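## Task

Move the cardboard box onto the coffee table in the adjoining room so it stays there unsupported by the robot; the robot must not tip over or finish leaning.

## Robot and tools

Robot: a Hello Robot Stretch 3 with one arm. It has a two-wheel differential base (0.33 m long, 0.34 m wide), a lift sliding on a mast, and a telescoping arm that reaches out to the robot's right side, ending in a wrist and gripper. The base cannot strafe; to move the gripper forward or back you drive the base. Turning on the spot pivots about the wheel-axle midpoint, 0.05 m behind the front edge; with the arm in and wrist folded, the sweep radius is 0.28 m, and an unfolded level wrist reaches beyond it. Objects may occasionally be nudged by an outside force.

Frames: the base frame sits on the floor between the drive wheels, x forward, y left, z up. hand_pose is reported in it, at the fingertip meeting point. Odometry is the base frame at the start; heading runs -3.142 to 3.142, left positive. Odometry counts wheel turns, so slip looks like travel.

Tool execute_actions takes "actions", a list run in order. Each action may hold "robot", "steps" (1 to 450 control steps at 30 per second, default 1) and "until". {"steps": n} alone just waits. "robot" is one command, a list of up to 8 commands run in sequence, or {"stop": true}, which brakes everything and clears the queue. A command may contain:
- "base": exactly one of {"translate_m": d} (metres, relative offset from where the base is when the command begins, forward positive, |d| at most 1) or {"rotate_rad": d} (radians, relative turn, left/counter-clockwise positive, |d| at most 3.2).
- "joints": absolute targets by name; unnamed joints keep their targets. lift_m 0 to 1.1 (arm height); arm_m 0 to 0.52 (extension); wrist_yaw_rad -1.345 to 4.42 (0 along the arm, positive toward the front, 3.0 folded over the base); wrist_pitch_rad -1.57 to 0.451 (negative tips fingertips down); wrist_roll_rad -2.911 to 2.911; gripper_m -0.089 to 0.179 (bigger is wider; real fingertip gap is 0.007 less when nearly shut, 0.025 less when fully open, zero under 0.007); head_pan_rad -3.953 to 1.73 (0 forward, positive left, -1.57 looks along the arm); head_tilt_rad -1.53 to 0.419 (negative down).
- "contact_limits": {"arm_m": e}, effort percent 1 to 100 at which that arm motion halts; lower is softer, and it lasts until arm_m's next command.
- In a list, {"pause_s": s} waits up to 15 s.
Base and joint motions in one command start together and keep running across later actions. A new command overrides at once; the leftover of an older queue is discarded. A queue advances only when the previous command's motions end "done" (for gripper_m or base, "off_target" also passes). Any invalid value rejects the entire call. To wait for everything, use "steps": 450 with "until": {"robot": {"status": "ended"}}. Other conditions compare fields, e.g. {"robot": {"lift_m": [">", 0.3]}} or a status word or ["!=", "moving"]; {"any": {"status": "ended"}} fires when the first motion or queue ends.

Tool zoom_image: {"camera": one of "head_camera", "nav_camera", "wrist_camera", "region": [x0, y0, x1, y1]} in pixels from the top-left, at most 504 by 504; gives a sharper crop of that camera's newest frame. head_camera and nav_camera both follow the head's pan and tilt; wrist_camera rides on the gripper.

Tool finished_scene: {"scene": number of the current scene}. It closes the scene irreversibly, reports success, and gives the next task. Let all motion stop first; leftover motion gets braked and may halt short.

Results: each shows one moment, plus one image per camera. base_status shows progress as (translate_m done of goal). joint_goals, joint_status, measured_speeds (units per second), refusals, queue (idle/running/done/dropped/stopped) and queue_left. Status words: moving, done, off_target (held away from goal, maybe still pushing), contact_stop (arm or lift hit something and went slack until commanded again), time_out, stopped, not_commanded, torque_fault (a wrist servo overloaded and is limp for 10 s). Lines starting refused:, dropped: or replaced: explain rejected goals, cut-off queues, or how a prior motion ended. robot.on_its_own reports goals the robot changed itself, slack or off joints, loaded motors, and tilt of 3 degrees or more. base_tilt gives forward/right lean in degrees. motor_effort is percent, with peak in brackets; readings are rough. lidar_m: 12 distances in 30-degree sectors starting straight ahead going counter-clockwise, in a plane 0.17 m up, so table tops are invisible. wrist_depth_mm and head_depth_mm: 7x7 median depth grids.

Speed: the base moves at up to 0.30 m/s and 1.9 rad/s only when stowed (lift_m under 0.30, arm_m under 0.03, wrist_yaw_rad over 2.54); otherwise 0.10 m/s and 0.63 rad/s.

Gripping: command gripper_m smaller than the object's width; to let go, go at least 0.02 above the touch point. Neither the reading nor done proves a grasp; check images. Overly hard squeezing triggers a stall guard and can let things slip; resend a different value to re-grip.

Cautions: fold or unfold the wrist only with lift_m 0.32 to 0.95, wrist_pitch_rad -0.4, roll near 0; once folded the lift may go down to 0.25. With wrist_yaw_rad below -0.4 keep pitch at -0.5 or lower. Pushing into something rigid with the gripper above about 0.45 m can topple the robot, especially a second push after a contact_stop. Do not drive while holding, hooking or pressing something fixed, and avoid snagging furniture, especially reversing. If tilted, reverse the last move in small steps, free the gripper, and drop lift_m to about 0.2 if it stays tipped. Avoid drops, slams and hard pushes; the object must rest on the table on its own at the end.

Each tool is called after "Emit:" as name([rows], argument=value, ...), one row to a line, values as JSON.

## Session

Emit:
execute_actions(actions=[])

Scene clock: 0.00 s.
robot.base_odometry: x=+0.000 y=+0.000 heading=+0.000 (m, m, rad; robot's odometry frame)
robot.turned_by_wheels: +0.000 (rad since the last result)
robot.turned_by_imu: +0.000 (rad since the last result)
robot.base_tilt: forward=+1.1 right=-1.0 (deg)
robot.lidar_m: 1.03 2.74 2.55 1.67 1.31 1.00 0.73 0.70 0.72 0.77 0.74 0.76
robot.head_depth_mm: 819 830 838 851 860 872 884 / 921 935 950 962 976 989 1001 / 1055 1071 1091 1106 1124 1142 1163 / 1231 1253 1278 1297 1323 1354 1379 / 1475 1553 1623 1669 1713 1756 1772 / 1772 1924 2061 2090 2195 2223 2005 / 1858 2460 2644 2771 2832 2728 2020
robot.base_status: not_commanded
robot.joint_positions: lift_m=+0.386 arm_m=+0.003 wrist_yaw_rad=+2.961 wrist_pitch_rad=-0.557 wrist_roll_rad=-0.006 gripper_m=+0.037 head_pan_rad=-0.010 head_tilt_rad=-0.008
robot.joint_goals: lift_m=+0.386 arm_m=+0.003 wrist_yaw_rad=+2.961 wrist_pitch_rad=-0.557 wrist_roll_rad=-0.006 gripper_m=+0.037 head_pan_rad=-0.010 head_tilt_rad=-0.008
robot.joint_status: lift_m=not_commanded arm_m=not_commanded wrist_yaw_rad=not_commanded wrist_pitch_rad=not_commanded wrist_roll_rad=not_commanded gripper_m=not_commanded head_pan_rad=not_commanded head_tilt_rad=not_commanded
robot.measured_speeds: translate_m=+0.000 rotate_rad=+0.000 lift_m=+0.000 arm_m=+0.000 wrist_yaw_rad=+0.000 wrist_pitch_rad=+0.000 wrist_roll_rad=+0.000 head_pan_rad=+0.000 head_tilt_rad=+0.000
robot: refusals=0 queue=idle queue_left=0
robot.motor_effort: left_wheel=+0 right_wheel=+0 lift_m=+25 arm_m=-1 wrist_yaw_rad=+1 wrist_pitch_rad=+5 wrist_roll_rad=-1 gripper_m=+0 head_pan_rad=+1 head_tilt_rad=+1 (%)
robot.hand_pose: x=+0.0155 y=+0.0536 z=+0.3686 quat_wxyz=(+0.255, +0.692, +0.133, +0.662) (m; robot's base frame)
robot.wrist_depth_mm: - - - - - - 996 / - - - 936 911 840 818 / 900 - 810 785 752 704 677 / 773 717 693 664 643 626 584 / 661 632 - 580 564 536 524 / 581 554 - - 487 493 465 / 512 505 - - 458 436 421
pictures: head_camera (sideways: a quarter turn clockwise sets it upright), nav_camera (sideways: a quarter turn counterclockwise sets it upright), wrist_camera
Images, in order (width x height): head_camera 896x504, nav_camera 672x504, wrist_camera 644x364.

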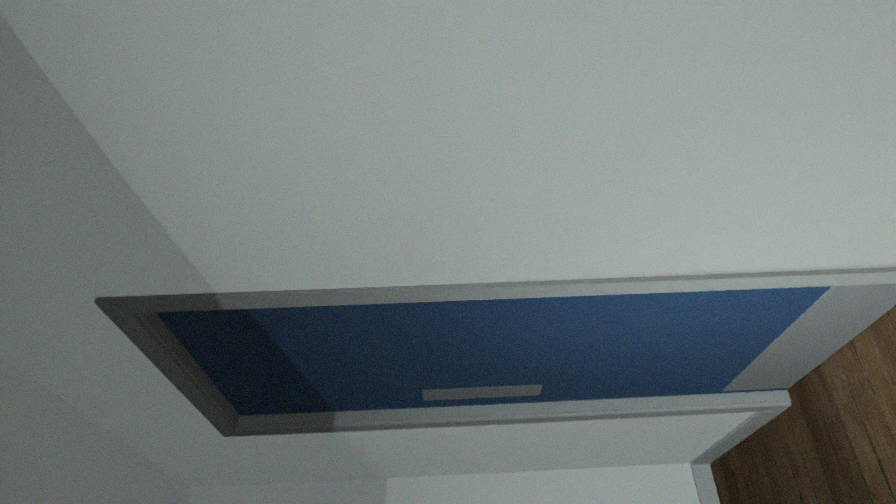

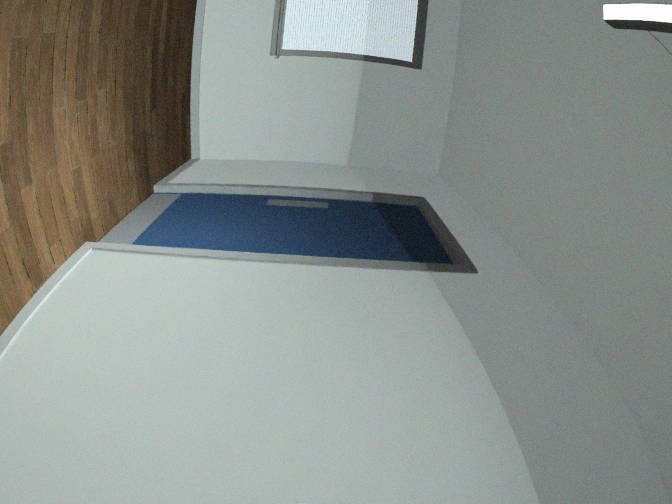

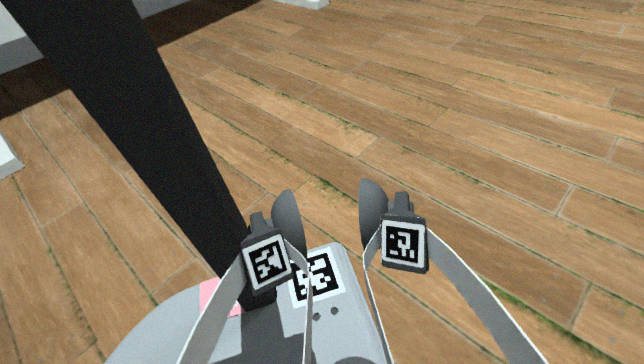

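Emit:
execute_actions([
  {"robot":{"joints":{"head_pan_rad":1.7,"head_tilt_rad":-0.5,"lift_m":0.28,"wrist_pitch_rad":-0.4}},"steps":100,"until":{"robot":{"status":"ended"}}},
])

Scene clock: 4.40 s.
robot.base_odometry: x=+0.000 y=+0.000 heading=+0.000 (m, m, rad; robot's odometry frame)
robot.turned_by_wheels: +0.000 (rad since the last result)
robot.turned_by_imu: -0.001 (rad since the last result)
robot.base_tilt: forward=+1.3 right=-1.2 (deg)
robot.lidar_m: 1.03 2.74 2.56 1.67 1.31 1.00 0.73 0.70 0.72 0.77 0.74 0.76
robot.head_depth_mm: 1909 2097 2389 2521 1873 1493 1237 / 1807 1957 1671 2416 1859 1496 1237 / 1722 1837 1741 2235 1877 1495 1245 / 1635 1748 1387 2203 1877 1504 1240 / 1564 1675 1267 2075 1887 1500 1245 / 1489 1601 1169 1947 1895 1508 1275 / 1414 1546 1172 1855 - - -
robot.base_status: not_commanded
robot.joint_positions: lift_m=+0.281 arm_m=+0.003 wrist_yaw_rad=+2.961 wrist_pitch_rad=-0.422 wrist_roll_rad=-0.006 gripper_m=+0.037 head_pan_rad=+1.693 head_tilt_rad=-0.494
robot.joint_goals: lift_m=+0.280 arm_m=+0.003 wrist_yaw_rad=+2.961 wrist_pitch_rad=-0.400 wrist_roll_rad=-0.006 gripper_m=+0.037 head_pan_rad=+1.700 head_tilt_rad=-0.500
robot.joint_status: lift_m=done arm_m=not_commanded wrist_yaw_rad=not_commanded wrist_pitch_rad=done wrist_roll_rad=not_commanded gripper_m=not_commanded head_pan_rad=done head_tilt_rad=done
robot.measured_speeds: translate_m=+0.000 rotate_rad=+0.000 lift_m=+0.000 arm_m=+0.000 wrist_yaw_rad=+0.000 wrist_pitch_rad=+0.000 wrist_roll_rad=+0.000 head_pan_rad=+0.000 head_tilt_rad=+0.000
robot: refusals=0 queue=done queue_left=0
robot.motor_effort: left_wheel=-1(0) right_wheel=+0(1) lift_m=+14(26) arm_m=-1(0) wrist_yaw_rad=-1(2) wrist_pitch_rad=+8(8) wrist_roll_rad=+0(0) gripper_m=+0(0) head_pan_rad=+6(58) head_tilt_rad=-3(36) (%)
robot.hand_pose: x=+0.0189 y=+0.0724 z=+0.2924 quat_wxyz=(+0.210, +0.699, +0.086, +0.678) (m; robot's base frame)
robot.wrist_depth_mm: - - - - - - - / - - - - 935 868 784 / - - 836 786 739 687 636 / 754 702 666 637 596 569 544 / 615 587 - 544 510 482 465 / 519 505 - - 432 421 405 / 453 - - - 391 374 362
pictures: head_camera (sideways: a quarter turn clockwise sets it upright), nav_camera (sideways: a quarter turn counterclockwise sets it upright), wrist_camera
Images, in order (width x height): head_camera 896x504, nav_camera 672x504, wrist_camera 644x364.

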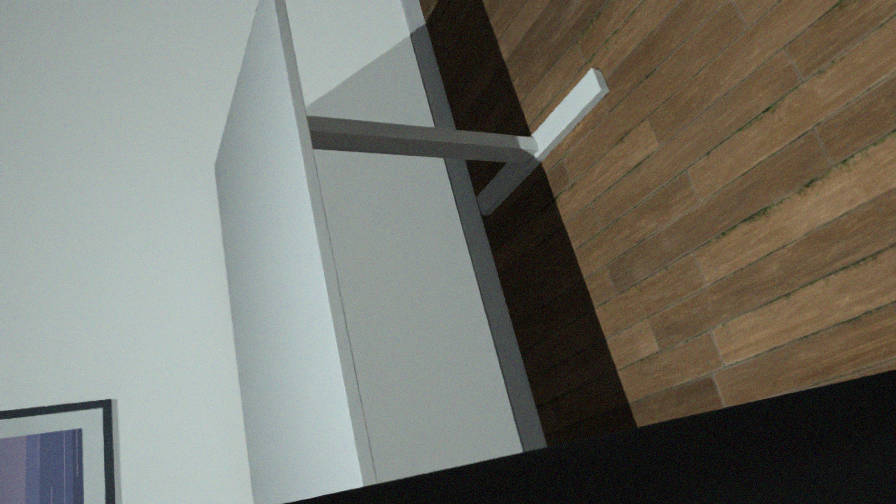

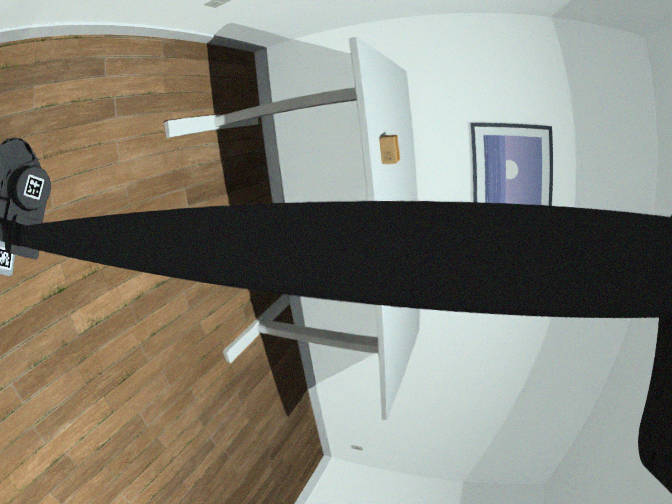

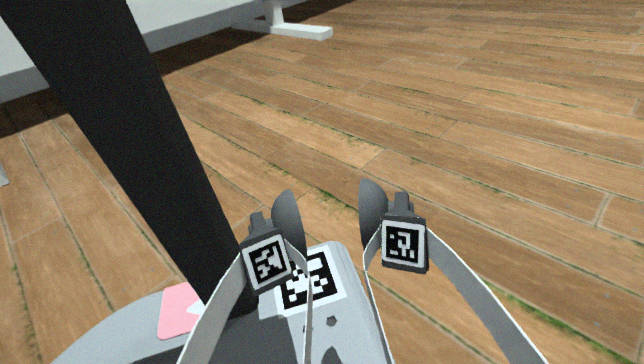

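Emit:
execute_actions([
  {"robot":[{"base":{"rotate_rad":2.12},"joints":{"head_pan_rad":-1.57,"head_tilt_rad":-0.6}},{"base":{"translate_m":0.52}},{"base":{"rotate_rad":1.57}},{"joints":{"lift_m":0.9,"gripper_m":0.179}},{"joints":{"wrist_yaw_rad":0}}],"steps":450,"until":{"robot":{"status":"ended"}}},
  {"steps":250,"until":{"robot":{"status":"ended"}}},
])

Scene clock: 27.00 s.
robot.base_odometry: x=-0.271 y=+0.444 heading=-2.593 (m, m, rad; robot's odometry frame)
robot.turned_by_wheels: +3.690 (rad since the last result)
robot.turned_by_imu: +3.648 (rad since the last result)
robot.base_tilt: forward=+1.1 right=-1.0 (deg)
robot.lidar_m: 0.70 0.72 0.98 1.25 1.29 1.75 3.03 1.29 1.31 0.80 0.80 0.73
robot.head_depth_mm: 1050 1136 811 582 1672 - - / 1043 1132 811 583 1684 - - / 1038 1134 813 585 1670 - - / 1038 1134 817 584 1658 - 1154 / 1029 1125 820 586 1646 1368 1180 / 1024 1122 822 588 1092 1332 1177 / 1021 1117 822 589 1617 1405 1182
robot.base_status: done (rotate_rad +1.5699 of +1.5700)
robot.joint_positions: lift_m=+0.899 arm_m=+0.003 wrist_yaw_rad=+0.002 wrist_pitch_rad=-0.421 wrist_roll_rad=-0.006 gripper_m=+0.179 head_pan_rad=-1.563 head_tilt_rad=-0.593
robot.joint_goals: lift_m=+0.900 arm_m=+0.003 wrist_yaw_rad=+0.000 wrist_pitch_rad=-0.400 wrist_roll_rad=-0.006 gripper_m=+0.179 head_pan_rad=-1.570 head_tilt_rad=-0.600
robot.joint_status: lift_m=done arm_m=not_commanded wrist_yaw_rad=done wrist_pitch_rad=done wrist_roll_rad=not_commanded gripper_m=done head_pan_rad=done head_tilt_rad=done
robot.measured_speeds: translate_m=+0.000 rotate_rad=+0.000 lift_m=+0.000 arm_m=+0.000 wrist_yaw_rad=+0.000 wrist_pitch_rad=+0.000 wrist_roll_rad=+0.000 head_pan_rad=+0.000 head_tilt_rad=+0.000
robot: refusals=0 queue=done queue_left=0
robot.motor_effort: left_wheel=-3(12) right_wheel=+2(10) lift_m=+36(37) arm_m=-1(1) wrist_yaw_rad=-1(1) wrist_pitch_rad=+7(8) wrist_roll_rad=+0(1) gripper_m=+0(83) head_pan_rad=-5(58) head_tilt_rad=-5(17) (%)
robot.hand_pose: x=-0.0211 y=-0.3719 z=+0.9115 quat_wxyz=(+0.694, +0.149, -0.689, -0.147) (m; robot's base frame)
robot.wrist_depth_mm: 784 417 298 276 267 236 214 / 284 250 225 208 208 216 - / 206 207 214 - - - - / 830 - - - - - - / 801 - - - - - - / 777 - - - - - - / 730 - - - 949 928 891
pictures: head_camera (sideways: a quarter turn clockwise sets it upright), nav_camera (sideways: a quarter turn counterclockwise sets it upright), wrist_camera
Images, in order (width x height): head_camera 896x504, nav_camera 672x504, wrist_camera 644x364.

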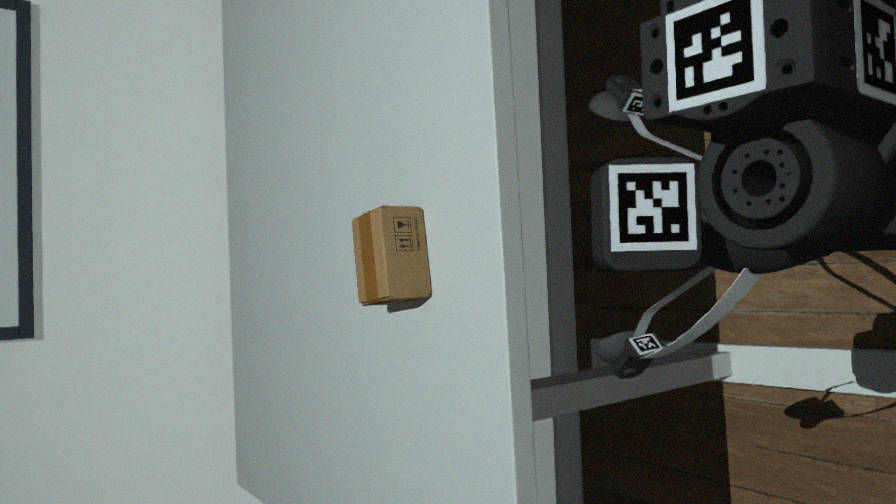

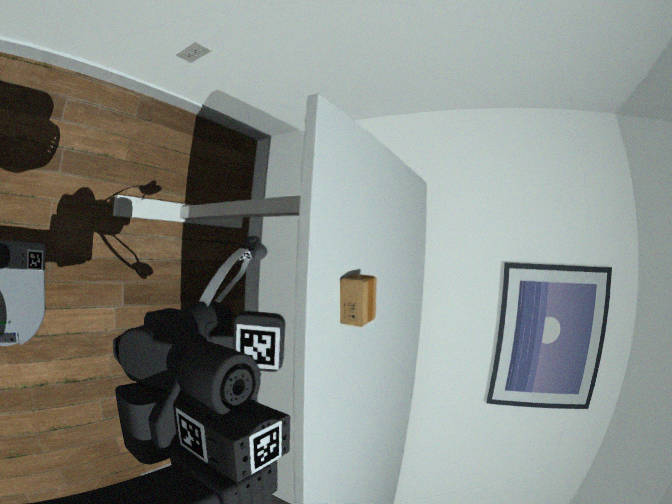

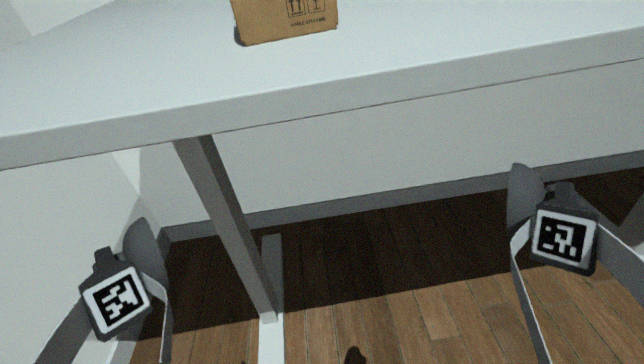

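Emit:
execute_actions([
  {"robot":[{"base":{"translate_m":0.01},"joints":{"lift_m":1.02}},{"joints":{"arm_m":0.15}}],"steps":450,"until":{"robot":{"status":"ended"}}},
])

Scene clock: 40.03 s.
robot.base_odometry: x=-0.280 y=+0.438 heading=-2.593 (m, m, rad; robot's odometry frame)
robot.turned_by_wheels: +0.000 (rad since the last result)
robot.turned_by_imu: -0.002 (rad since the last result)
robot.base_tilt: forward=+1.2 right=-1.2 (deg)
robot.lidar_m: 0.69 0.71 0.96 1.25 1.29 1.75 3.04 1.30 1.31 0.80 0.80 0.72
robot.head_depth_mm: 1048 1124 767 541 1663 1385 1174 / 1046 - - 539 1649 1386 1184 / 1040 1122 - - 1651 1397 1181 / 1035 1136 775 542 1645 1400 1179 / 1028 1125 819 564 1647 1363 1182 / 1022 1122 821 588 1122 1366 1182 / 1018 1118 823 590 1625 1399 1187
robot.base_status: done (translate_m +0.0100 of +0.0100)
robot.joint_positions: lift_m=+1.019 arm_m=+0.150 wrist_yaw_rad=+0.001 wrist_pitch_rad=-0.421 wrist_roll_rad=-0.006 gripper_m=+0.179 head_pan_rad=-1.563 head_tilt_rad=-0.593
robot.joint_goals: lift_m=+1.020 arm_m=+0.150 wrist_yaw_rad=+0.000 wrist_pitch_rad=-0.400 wrist_roll_rad=-0.006 gripper_m=+0.179 head_pan_rad=-1.570 head_tilt_rad=-0.600
robot.joint_status: lift_m=done arm_m=done wrist_yaw_rad=done wrist_pitch_rad=done wrist_roll_rad=not_commanded gripper_m=done head_pan_rad=done head_tilt_rad=done
robot.measured_speeds: translate_m=+0.000 rotate_rad=+0.000 lift_m=+0.000 arm_m=+0.000 wrist_yaw_rad=+0.000 wrist_pitch_rad=+0.000 wrist_roll_rad=+0.000 head_pan_rad=+0.000 head_tilt_rad=+0.000
robot: refusals=0 queue=done queue_left=0
robot.motor_effort: left_wheel=-2(6) right_wheel=+2(6) lift_m=+35(36) arm_m=+5(5) wrist_yaw_rad=+0(2) wrist_pitch_rad=+7(7) wrist_roll_rad=+0(0) gripper_m=+0(0) head_pan_rad=-4(4) head_tilt_rad=-4(5) (%)
robot.hand_pose: x=-0.0213 y=-0.5187 z=+1.0315 quat_wxyz=(+0.694, +0.149, -0.689, -0.147) (m; robot's base frame)
robot.wrist_depth_mm: 736 757 763 749 656 586 528 / 789 619 552 506 464 426 398 / 770 444 411 382 360 335 320 / 380 349 325 232 288 280 266 / 298 292 268 236 244 237 230 / 257 - 232 221 214 207 195 / 220 206 202 193 187 183 176
pictures: head_camera (sideways: a quarter turn clockwise sets it upright), nav_camera (sideways: a quarter turn counterclockwise sets it upright), wrist_camera
Images, in order (width x height): head_camera 896x504, nav_camera 672x504, wrist_camera 644x364.

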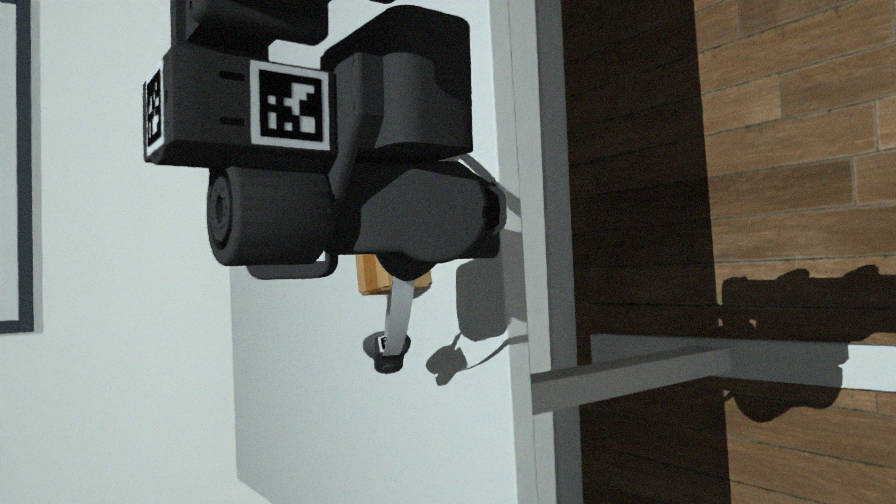

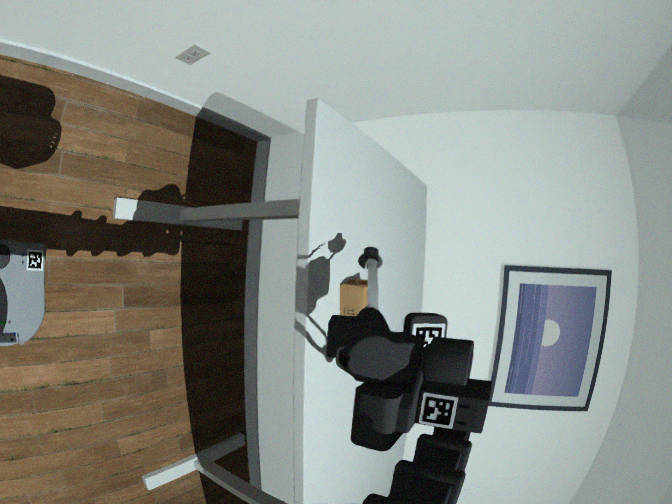

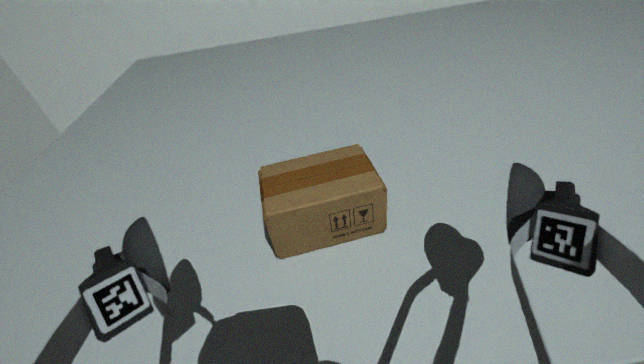

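Emit:
execute_actions([
  {"robot":[{"joints":{"lift_m":0.985,"arm_m":0.225,"gripper_m":0.14}}],"steps":450,"until":{"robot":{"status":"ended"}}},
])

Emit:
execute_actions([
  {"robot":[{"joints":{"gripper_m":0.03}}],"steps":450,"until":{"robot":{"status":"ended"}}},
])

Scene clock: 46.33 s.
robot.base_odometry: x=-0.280 y=+0.438 heading=-2.593 (m, m, rad; robot's odometry frame)
robot.turned_by_wheels: +0.000 (rad since the last result)
robot.turned_by_imu: -0.001 (rad since the last result)
robot.base_tilt: forward=+1.2 right=-1.0 (deg)
robot.lidar_m: 0.69 0.71 0.96 1.25 1.30 1.75 3.04 1.29 1.32 0.80 0.80 0.72
robot.head_depth_mm: 1050 1148 - 559 1668 1388 1176 / 1044 1130 - 560 1650 1390 1181 / 1036 1133 - 541 1646 1391 1183 / 1034 1136 772 553 1645 1398 1181 / 1029 1129 820 587 1636 1367 1184 / 1026 1123 819 588 1120 1360 1180 / 1021 1115 822 589 1624 1404 1185
robot.base_status: done (translate_m +0.0100 of +0.0100)
robot.joint_positions: lift_m=+0.986 arm_m=+0.225 wrist_yaw_rad=+0.001 wrist_pitch_rad=-0.421 wrist_roll_rad=-0.006 gripper_m=+0.140 head_pan_rad=-1.563 head_tilt_rad=-0.593
robot.joint_goals: lift_m=+0.985 arm_m=+0.225 wrist_yaw_rad=+0.000 wrist_pitch_rad=-0.400 wrist_roll_rad=-0.006 gripper_m=+0.140 head_pan_rad=-1.570 head_tilt_rad=-0.600
robot.joint_status: lift_m=done arm_m=done wrist_yaw_rad=done wrist_pitch_rad=done wrist_roll_rad=not_commanded gripper_m=done head_pan_rad=done head_tilt_rad=done
robot.measured_speeds: translate_m=+0.000 rotate_rad=+0.000 lift_m=+0.000 arm_m=+0.000 wrist_yaw_rad=+0.000 wrist_pitch_rad=+0.000 wrist_roll_rad=+0.000 head_pan_rad=+0.000 head_tilt_rad=+0.000
robot: refusals=0 queue=done queue_left=0
robot.motor_effort: left_wheel=-2(2) right_wheel=+2(2) lift_m=+14(34) arm_m=+4(6) wrist_yaw_rad=-1(0) wrist_pitch_rad=+7(7) wrist_roll_rad=+0(0) gripper_m=-1(82) head_pan_rad=-4(4) head_tilt_rad=-4(4) (%)
robot.hand_pose: x=-0.0213 y=-0.5937 z=+0.9977 quat_wxyz=(+0.694, +0.149, -0.689, -0.147) (m; robot's base frame)
robot.wrist_depth_mm: 655 683 681 616 550 489 438 / 736 519 468 423 384 356 327 / 414 368 342 318 297 277 265 / 307 289 271 179 236 233 219 / 247 243 166 149 154 - 188 / 209 206 164 147 168 170 163 / 181 171 165 160 156 152 145
pictures: head_camera (sideways: a quarter turn clockwise sets it upright), nav_camera (sideways: a quarter turn counterclockwise sets it upright), wrist_camera
Images, in order (width x height): head_camera 896x504, nav_camera 672x504, wrist_camera 644x364.

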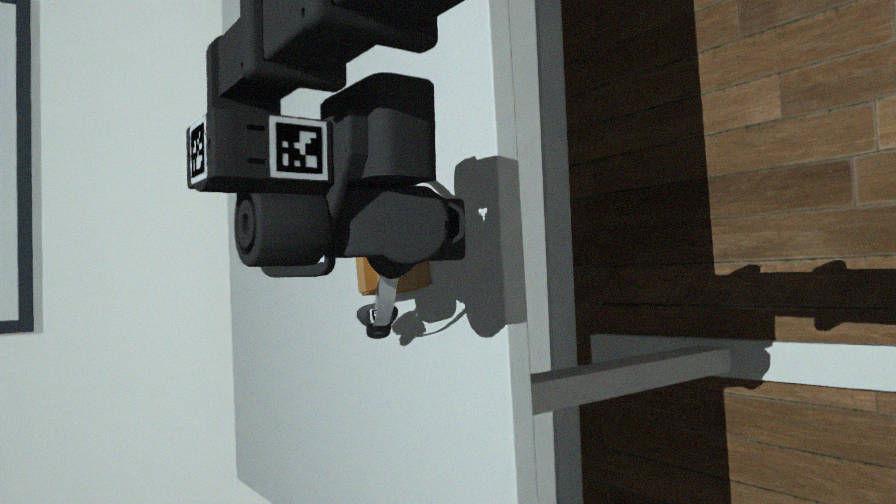

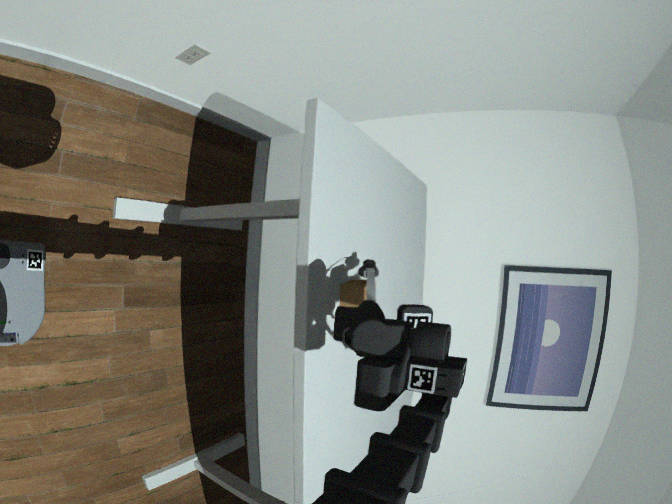

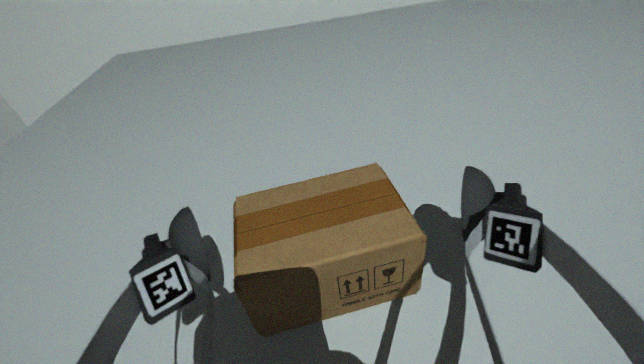

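Scene clock: 47.87 s.
robot.base_odometry: x=-0.280 y=+0.438 heading=-2.593 (m, m, rad; robot's odometry frame)
robot.turned_by_wheels: +0.000 (rad since the last result)
robot.turned_by_imu: +0.000 (rad since the last result)
robot.base_tilt: forward=+1.3 right=-1.2 (deg)
robot.lidar_m: 0.69 0.71 0.96 1.25 1.29 1.76 3.03 1.29 1.31 0.80 0.80 0.72
robot.head_depth_mm: 1048 1151 - 560 1666 1390 1181 / 1040 1129 - 561 1647 1393 1180 / 1039 1135 - 541 1650 1394 1180 / 1034 1135 772 553 1651 1396 1181 / 1028 1129 818 586 1642 1366 1186 / 1022 1118 823 588 1120 1366 1171 / 1016 1114 824 589 1611 1402 1186
robot.base_status: done (translate_m +0.0100 of +0.0100)
robot.joint_positions: lift_m=+0.986 arm_m=+0.225 wrist_yaw_rad=+0.001 wrist_pitch_rad=-0.421 wrist_roll_rad=-0.006 gripper_m=+0.031 head_pan_rad=-1.563 head_tilt_rad=-0.593
robot.joint_goals: lift_m=+0.985 arm_m=+0.225 wrist_yaw_rad=+0.000 wrist_pitch_rad=-0.400 wrist_roll_rad=-0.006 gripper_m=+0.030 head_pan_rad=-1.570 head_tilt_rad=-0.600
robot.joint_status: lift_m=done arm_m=done wrist_yaw_rad=done wrist_pitch_rad=done wrist_roll_rad=not_commanded gripper_m=done head_pan_rad=done head_tilt_rad=done
robot.measured_speeds: translate_m=+0.000 rotate_rad=+0.000 lift_m=+0.000 arm_m=+0.000 wrist_yaw_rad=+0.000 wrist_pitch_rad=+0.000 wrist_roll_rad=+0.000 head_pan_rad=+0.000 head_tilt_rad=+0.000
robot: refusals=0 queue=done queue_left=0
robot.motor_effort: left_wheel=-1(2) right_wheel=+2(2) lift_m=+14(14) arm_m=+5(5) wrist_yaw_rad=+0(1) wrist_pitch_rad=+7(7) wrist_roll_rad=+0(0) gripper_m=-24(99) head_pan_rad=-3(2) head_tilt_rad=-5(4) (%)
robot.hand_pose: x=-0.0213 y=-0.5937 z=+0.9976 quat_wxyz=(+0.694, +0.149, -0.689, -0.147) (m; robot's base frame)
robot.wrist_depth_mm: 673 666 673 618 549 489 438 / 713 512 470 425 384 355 326 / 409 365 343 317 296 278 264 / 309 292 270 176 239 232 219 / 248 236 158 148 142 197 187 / 208 204 138 140 161 168 165 / 179 176 165 158 155 150 146
pictures: head_camera (sideways: a quarter turn clockwise sets it upright), nav_camera (sideways: a quarter turn counterclockwise sets it upright), wrist_camera
Images, in order (width x height): head_camera 896x504, nav_camera 672x504, wrist_camera 644x364.

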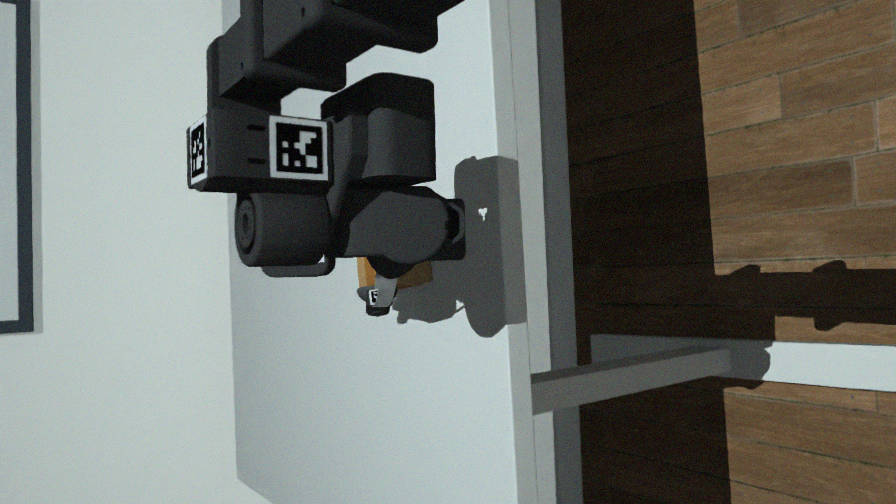

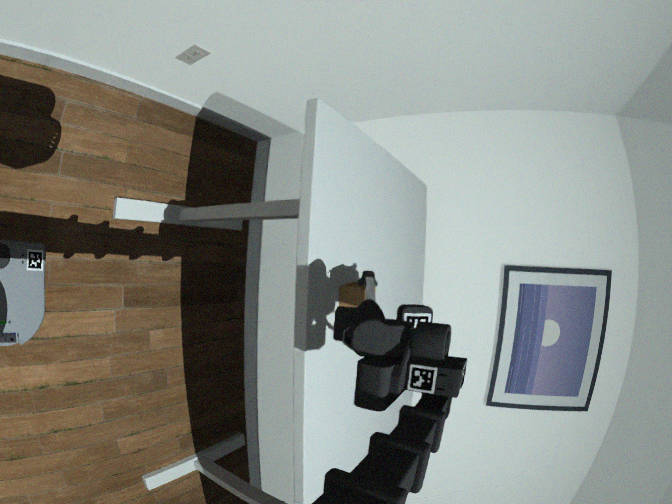

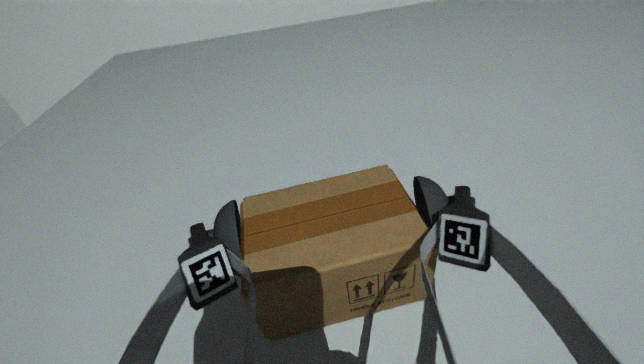

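Emit:
execute_actions([
  {"robot":[{"joints":{"gripper_m":0.115}},{"joints":{"lift_m":0.968}},{"joints":{"gripper_m":0.02}},{"joints":{"lift_m":1.0}},{"joints":{"arm_m":0,"wrist_yaw_rad":1.5}},{"base":{"rotate_rad":-0.25},"joints":{"lift_m":0.9}},{"base":{"translate_m":-1},"joints":{"lift_m":0.29,"wrist_yaw_rad":2.75,"head_pan_rad":-3.14}}],"steps":450,"until":{"robot":{"status":"ended"}}},
  {"steps":450,"until":{"robot":{"status":"ended"}}},
  {"robot":[{"base":{"translate_m":-0.95}},{"base":{"rotate_rad":-1.31}}],"steps":450,"until":{"robot":{"status":"ended"}}},
])

Scene clock: 81.97 s.
robot.base_odometry: x=+1.584 y=+1.011 heading=+2.130 (m, m, rad; robot's odometry frame)
robot.turned_by_wheels: -1.560 (rad since the last result)
robot.turned_by_imu: -1.556 (rad since the last result)
robot.base_tilt: forward=+1.1 right=-1.0 (deg)
robot.lidar_m: 1.77 1.55 2.42 2.55 1.05 0.81 0.78 0.81 1.05 1.19 1.24 1.69
robot.head_depth_mm: 639 712 805 923 1085 1290 1178 / 635 710 800 921 1079 1287 1178 / 635 708 798 916 1078 1295 1181 / 633 705 795 913 1073 1286 1183 / 631 704 793 909 1064 1281 1184 / 627 702 788 904 1057 1272 1181 / 625 697 785 901 1027 1201 1188
robot.base_status: done (rotate_rad -1.3099 of -1.3100)
robot.joint_positions: lift_m=+0.291 arm_m=+0.003 wrist_yaw_rad=+2.749 wrist_pitch_rad=-0.422 wrist_roll_rad=-0.006 gripper_m=+0.052 head_pan_rad=-3.133 head_tilt_rad=-0.594
robot.joint_goals: lift_m=+0.290 arm_m=+0.000 wrist_yaw_rad=+2.750 wrist_pitch_rad=-0.400 wrist_roll_rad=-0.006 gripper_m=+0.051 head_pan_rad=-3.140 head_tilt_rad=-0.600
robot.joint_status: lift_m=done arm_m=done wrist_yaw_rad=done wrist_pitch_rad=done wrist_roll_rad=not_commanded gripper_m=done head_pan_rad=done head_tilt_rad=done
robot.measured_speeds: translate_m=+0.000 rotate_rad=+0.000 lift_m=+0.000 arm_m=+0.000 wrist_yaw_rad=+0.000 wrist_pitch_rad=+0.000 wrist_roll_rad=+0.000 head_pan_rad=+0.000 head_tilt_rad=+0.000
robot: refusals=0 queue=done queue_left=0
robot.on_its_own: gripper_m is held at +0.051, not at your +0.020, by its stall guard, which is not easing now
robot.motor_effort: left_wheel=+2(12) right_wheel=-1(8) lift_m=+15(38) arm_m=-5(6) wrist_yaw_rad=+2(2) wrist_pitch_rad=+8(8) wrist_roll_rad=+0(0) gripper_m=-21(100) head_pan_rad=-3(56) head_tilt_rad=-3(4) (%)
robot.hand_pose: x=+0.0644 y=+0.0586 z=+0.3023 quat_wxyz=(+0.281, +0.705, +0.012, +0.652) (m; robot's base frame)
robot.wrist_depth_mm: - - - - - - - / - - - - 947 862 811 / - 948 872 791 746 705 674 / - 729 657 151 150 592 546 / - 597 135 130 135 502 471 / 512 - 137 146 422 430 423 / 459 - - 411 395 379 366
pictures: head_camera (sideways: a quarter turn clockwise sets it upright), nav_camera (sideways: a quarter turn counterclockwise sets it upright), wrist_camera
Images, in order (width x height): head_camera 896x504, nav_camera 672x504, wrist_camera 644x364.

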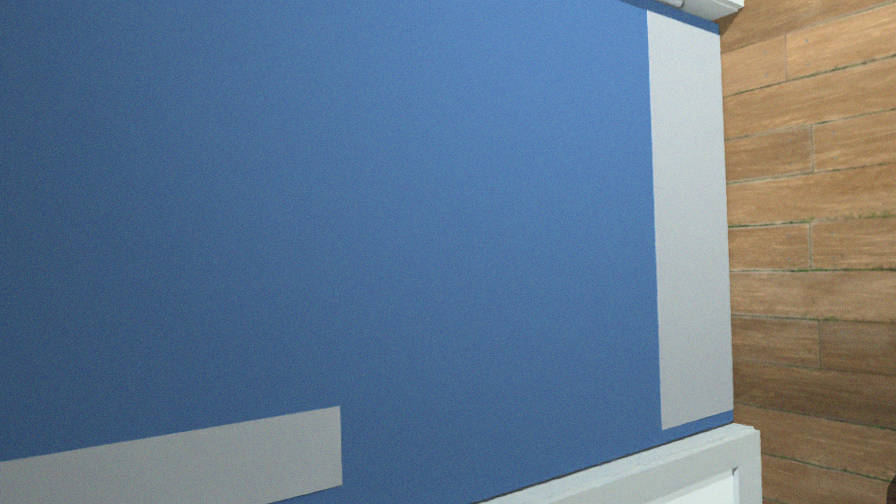

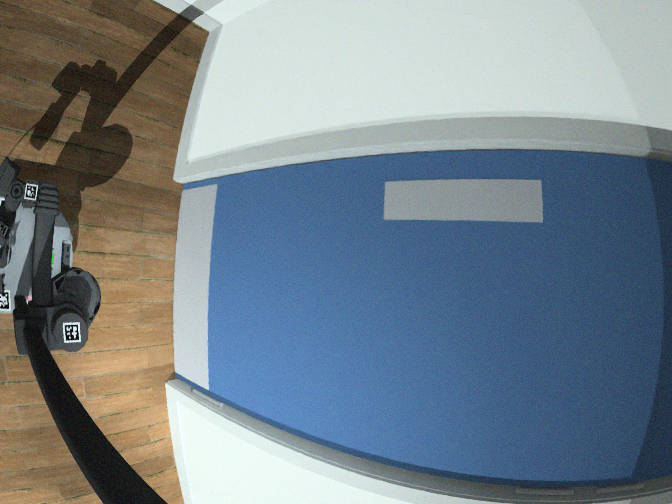

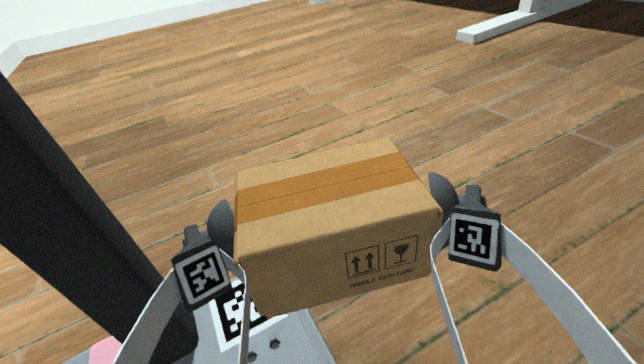

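Emit:
execute_actions([
  {"robot":[{"base":{"translate_m":-0.49}},{"joints":{"lift_m":0.31,"head_tilt_rad":-0.9}},{"base":{"translate_m":-0.4}}],"steps":450,"until":{"robot":{"status":"ended"}}},
])

Scene clock: 94.47 s.
robot.base_odometry: x=+2.056 y=+0.257 heading=+2.130 (m, m, rad; robot's odometry frame)
robot.turned_by_wheels: +0.000 (rad since the last result)
robot.turned_by_imu: -0.003 (rad since the last result)
robot.base_tilt: forward=+1.2 right=-1.2 (deg)
robot.lidar_m: 2.65 2.35 0.55 0.30 0.25 0.25 0.28 0.46 1.24 0.36 0.37 1.69
robot.head_depth_mm: - - 289 326 399 513 674 / - - 306 366 458 597 - / - 292 337 414 538 686 - / - 313 378 479 652 937 - / 297 348 429 566 827 1193 - / 319 389 498 701 1359 1215 1120 / 356 449 1781 1585 1380 1214 1084
robot.base_status: done (translate_m -0.4000 of -0.4000)
robot.joint_positions: lift_m=+0.309 arm_m=+0.003 wrist_yaw_rad=+2.749 wrist_pitch_rad=-0.422 wrist_roll_rad=-0.006 gripper_m=+0.052 head_pan_rad=-3.133 head_tilt_rad=-0.890
robot.joint_goals: lift_m=+0.310 arm_m=+0.000 wrist_yaw_rad=+2.750 wrist_pitch_rad=-0.400 wrist_roll_rad=-0.006 gripper_m=+0.051 head_pan_rad=-3.140 head_tilt_rad=-0.900
robot.joint_status: lift_m=done arm_m=done wrist_yaw_rad=done wrist_pitch_rad=done wrist_roll_rad=not_commanded gripper_m=done head_pan_rad=done head_tilt_rad=done
robot.measured_speeds: translate_m=+0.000 rotate_rad=+0.000 lift_m=+0.000 arm_m=+0.000 wrist_yaw_rad=+0.000 wrist_pitch_rad=+0.000 wrist_roll_rad=+0.000 head_pan_rad=+0.000 head_tilt_rad=+0.000
robot: refusals=0 queue=done queue_left=0
robot.on_its_own: gripper_m is held at +0.051, not at your +0.020, by its stall guard, which is not easing now
robot.motor_effort: left_wheel=+0(28) right_wheel=-2(25) lift_m=+35(37) arm_m=-5(5) wrist_yaw_rad=+0(2) wrist_pitch_rad=+8(8) wrist_roll_rad=+0(0) gripper_m=-20(20) head_pan_rad=-5(4) head_tilt_rad=-4(31) (%)
robot.hand_pose: x=+0.0644 y=+0.0586 z=+0.3211 quat_wxyz=(+0.281, +0.705, +0.012, +0.652) (m; robot's base frame)
robot.wrist_depth_mm: 276 351 508 - - - - / 277 351 543 - - 916 868 / 293 356 536 821 772 723 683 / - 359 468 151 150 607 573 / - 388 135 131 135 530 490 / 276 - 137 147 443 444 437 / 290 - - 427 412 399 383
pictures: head_camera (sideways: a quarter turn clockwise sets it upright), nav_camera (sideways: a quarter turn counterclockwise sets it upright), wrist_camera
Images, in order (width x height): head_camera 896x504, nav_camera 672x504, wrist_camera 644x364.

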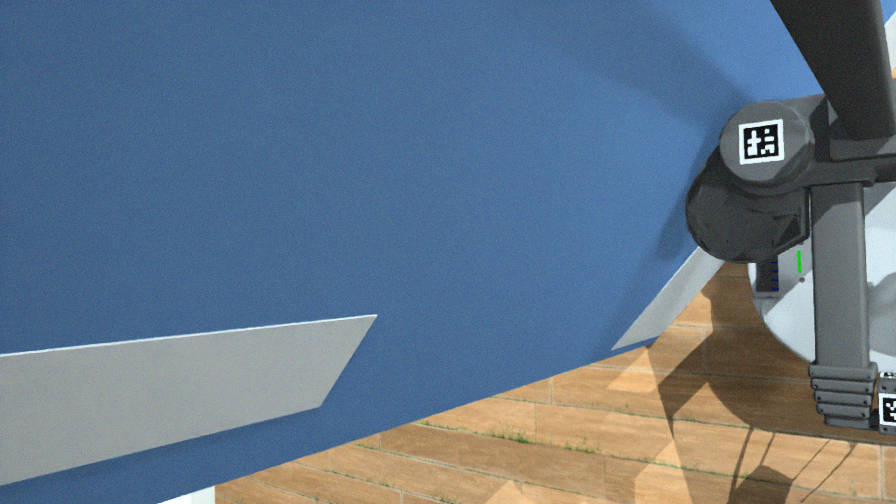

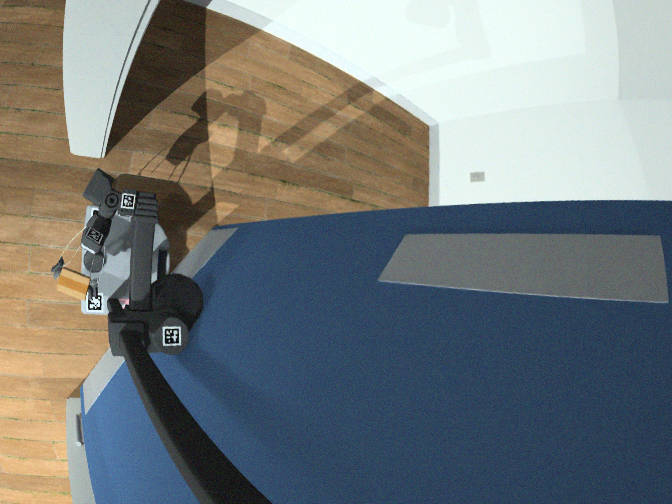

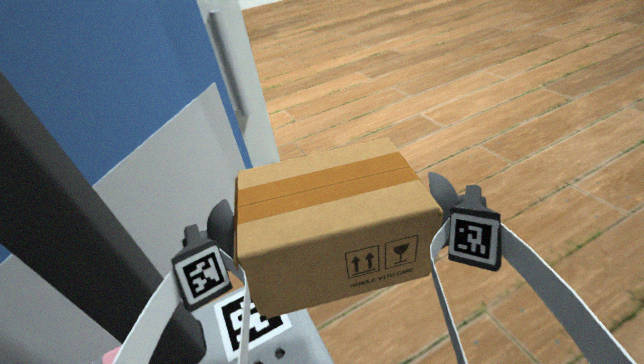

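Emit:
execute_actions([
  {"robot":[{"base":{"translate_m":-0.4},"joints":{"wrist_yaw_rad":3.0,"head_pan_rad":-3.7,"head_tilt_rad":-0.6}},{"joints":{"lift_m":0.29}},{"base":{"translate_m":-0.65}}],"steps":450,"until":{"robot":{"status":"ended"}}},
])

Scene clock: 108.40 s.
robot.base_odometry: x=+2.613 y=-0.633 heading=+2.130 (m, m, rad; robot's odometry frame)
robot.turned_by_wheels: +0.000 (rad since the last result)
robot.turned_by_imu: -0.004 (rad since the last result)
robot.base_tilt: forward=+1.0 right=-1.0 (deg)
robot.lidar_m: 0.95 1.09 1.52 1.87 1.48 1.08 1.04 1.08 1.24 1.19 1.23 0.95
robot.head_depth_mm: 1298 1488 1735 1973 1744 - - / 1199 1355 1573 1849 1695 1399 1201 / 1111 1253 1422 1654 1689 1382 1171 / 1040 1157 1311 1503 1640 1389 1178 / 974 1075 1208 1372 1545 1385 1180 / 918 1009 1120 1259 1434 1393 1176 / 864 948 1045 1168 1322 1391 1176
robot.base_status: done (translate_m -0.6500 of -0.6500)
robot.joint_positions: lift_m=+0.291 arm_m=+0.003 wrist_yaw_rad=+2.999 wrist_pitch_rad=-0.423 wrist_roll_rad=-0.006 gripper_m=+0.052 head_pan_rad=-3.693 head_tilt_rad=-0.603
robot.joint_goals: lift_m=+0.290 arm_m=+0.000 wrist_yaw_rad=+3.000 wrist_pitch_rad=-0.400 wrist_roll_rad=-0.006 gripper_m=+0.051 head_pan_rad=-3.700 head_tilt_rad=-0.600
robot.joint_status: lift_m=done arm_m=done wrist_yaw_rad=done wrist_pitch_rad=done wrist_roll_rad=not_commanded gripper_m=done head_pan_rad=done head_tilt_rad=done
robot.measured_speeds: translate_m=+0.000 rotate_rad=+0.000 lift_m=+0.000 arm_m=+0.000 wrist_yaw_rad=+0.000 wrist_pitch_rad=+0.000 wrist_roll_rad=+0.000 head_pan_rad=+0.000 head_tilt_rad=+0.000
robot: refusals=0 queue=done queue_left=0
robot.on_its_own: gripper_m is held at +0.051, not at your +0.020, by its stall guard, which is not easing now
robot.motor_effort: left_wheel=+0(14) right_wheel=+0(10) lift_m=+15(35) arm_m=-4(5) wrist_yaw_rad=+1(1) wrist_pitch_rad=+8(8) wrist_roll_rad=+0(0) gripper_m=-20(20) head_pan_rad=-3(42) head_tilt_rad=+1(30) (%)
robot.hand_pose: x=+0.0106 y=+0.0734 z=+0.3021 quat_wxyz=(+0.197, +0.698, +0.100, +0.681) (m; robot's base frame)
robot.wrist_depth_mm: - - - - - - - / - - - - 986 878 833 / - - 836 824 753 707 654 / 779 725 162 152 150 594 550 / 637 591 131 130 135 504 467 / 523 514 136 144 426 423 415 / 467 - - - 400 381 369
pictures: head_camera (sideways: a quarter turn clockwise sets it upright), nav_camera (sideways: a quarter turn counterclockwise sets it upright), wrist_camera
Images, in order (width x height): head_camera 896x504, nav_camera 672x504, wrist_camera 644x364.

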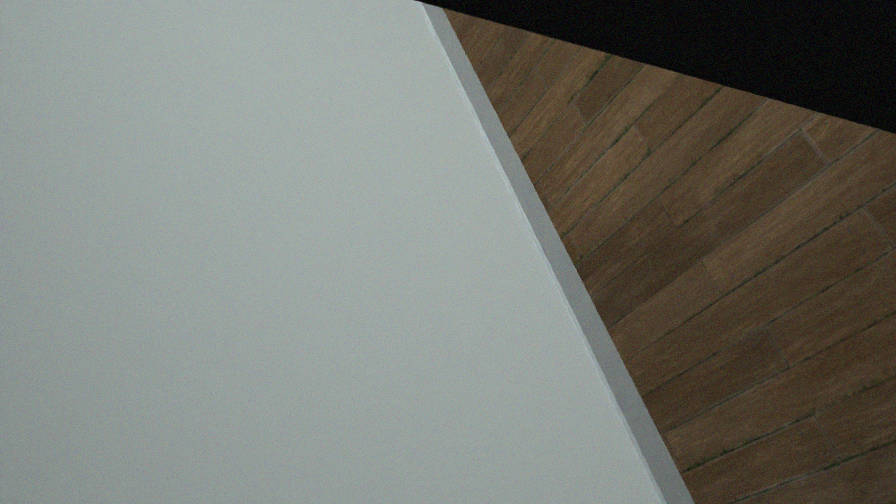

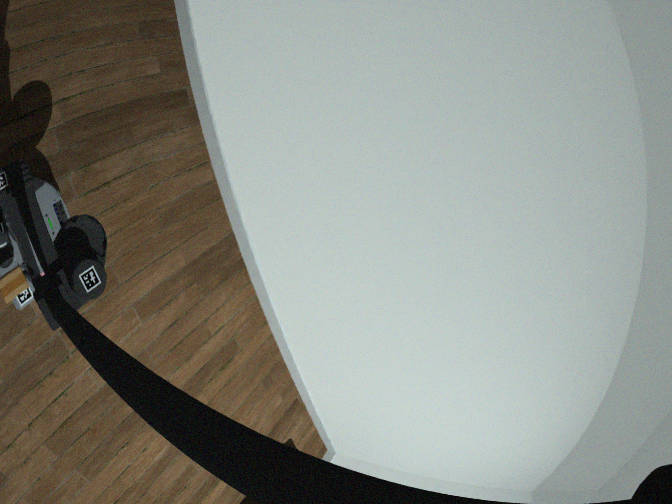

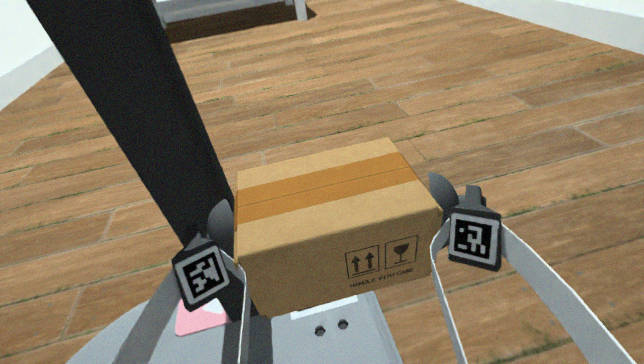

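Emit:
execute_actions([
  {"robot":[{"base":{"rotate_rad":1.62},"joints":{"head_pan_rad":-1.5,"head_tilt_rad":-0.8}},{"base":{"translate_m":1}},{"base":{"translate_m":0.32}},{"base":{"rotate_rad":1.53}},{"joints":{"lift_m":0.58,"wrist_yaw_rad":0}}],"steps":450,"until":{"robot":{"status":"ended"}}},
  {"steps":250,"until":{"robot":{"status":"ended"}}},
])

Scene clock: 127.87 s.
robot.base_odometry: x=+1.530 y=-1.387 heading=-1.003 (m, m, rad; robot's odometry frame)
robot.turned_by_wheels: +3.150 (rad since the last result)
robot.turned_by_imu: +3.115 (rad since the last result)
robot.base_tilt: forward=+0.9 right=-1.1 (deg)
robot.lidar_m: 0.99 1.03 1.39 2.50 1.68 1.16 1.12 1.16 0.62 1.11 0.74 0.76
robot.head_depth_mm: 1053 1214 1442 1637 1018 1257 1121 / 1060 1217 1366 1131 998 1232 - / 1059 1218 1360 1127 995 1208 - / 1059 1221 1369 1133 976 1199 1106 / 1055 1222 1375 1129 998 1257 1106 / 1059 1222 1367 1128 999 1261 1106 / 1062 1227 1374 1132 995 1261 1105
robot.base_status: done (rotate_rad +1.5299 of +1.5300)
robot.joint_positions: lift_m=+0.579 arm_m=+0.003 wrist_yaw_rad=+0.002 wrist_pitch_rad=-0.423 wrist_roll_rad=-0.006 gripper_m=+0.052 head_pan_rad=-1.507 head_tilt_rad=-0.791
robot.joint_goals: lift_m=+0.580 arm_m=+0.000 wrist_yaw_rad=+0.000 wrist_pitch_rad=-0.400 wrist_roll_rad=-0.006 gripper_m=+0.051 head_pan_rad=-1.500 head_tilt_rad=-0.800
robot.joint_status: lift_m=done arm_m=done wrist_yaw_rad=done wrist_pitch_rad=done wrist_roll_rad=not_commanded gripper_m=done head_pan_rad=done head_tilt_rad=done
robot.measured_speeds: translate_m=+0.000 rotate_rad=+0.000 lift_m=+0.000 arm_m=+0.000 wrist_yaw_rad=+0.000 wrist_pitch_rad=+0.000 wrist_roll_rad=+0.000 head_pan_rad=+0.000 head_tilt_rad=+0.000
robot: refusals=0 queue=done queue_left=0
robot.on_its_own: gripper_m is held at +0.051, not at your +0.020, by its stall guard, which is not easing now
robot.motor_effort: left_wheel=-3(11) right_wheel=+1(10) lift_m=+36(37) arm_m=-4(5) wrist_yaw_rad=-2(0) wrist_pitch_rad=+8(8) wrist_roll_rad=+0(0) gripper_m=-20(21) head_pan_rad=+3(57) head_tilt_rad=-5(26) (%)
robot.hand_pose: x=-0.0211 y=-0.3720 z=+0.5910 quat_wxyz=(+0.694, +0.150, -0.689, -0.148) (m; robot's base frame)
robot.wrist_depth_mm: 826 854 881 886 916 944 - / 903 909 731 661 598 - - / 636 579 542 488 458 439 - / 478 450 412 152 150 405 913 / 407 404 135 131 135 482 789 / 849 680 144 146 689 618 698 / 576 687 715 687 663 643 623
pictures: head_camera (sideways: a quarter turn clockwise sets it upright), nav_camera (sideways: a quarter turn counterclockwise sets it upright), wrist_camera
Images, in order (width x height): head_camera 896x504, nav_camera 672x504, wrist_camera 644x364.

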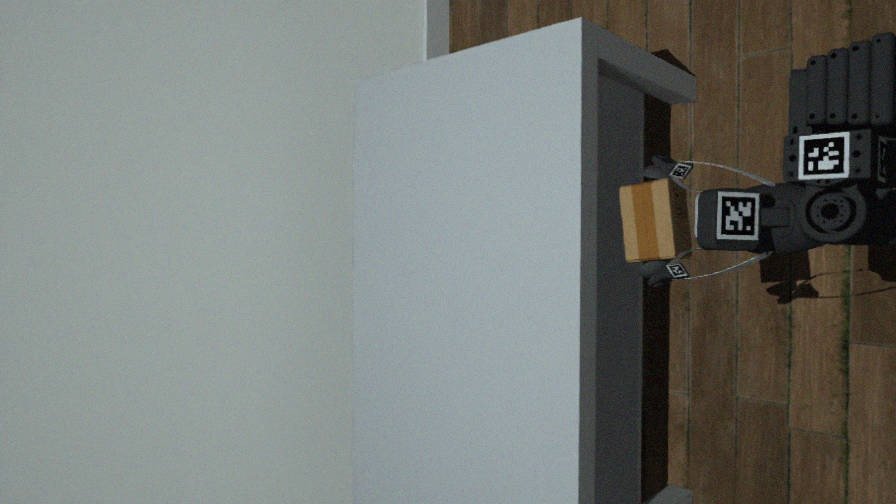

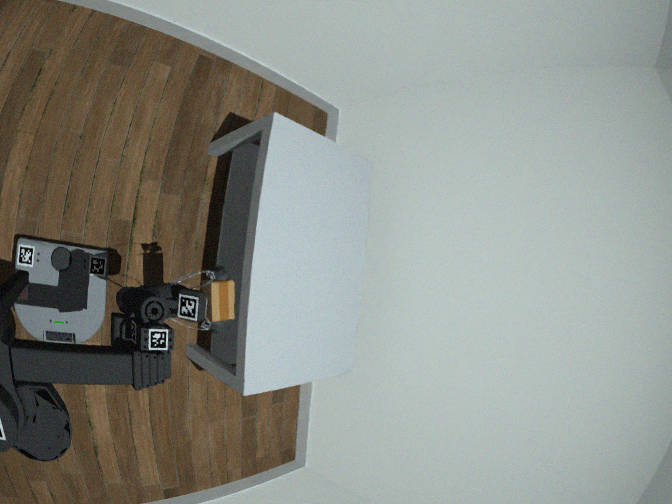

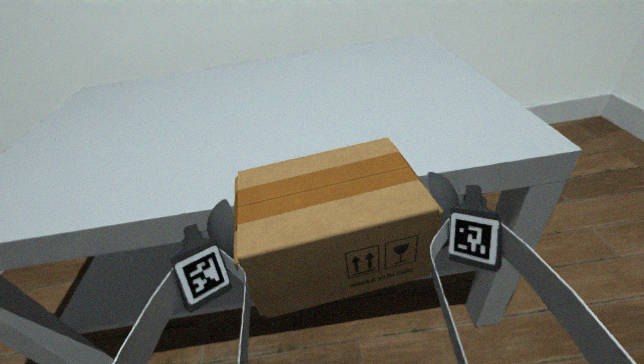

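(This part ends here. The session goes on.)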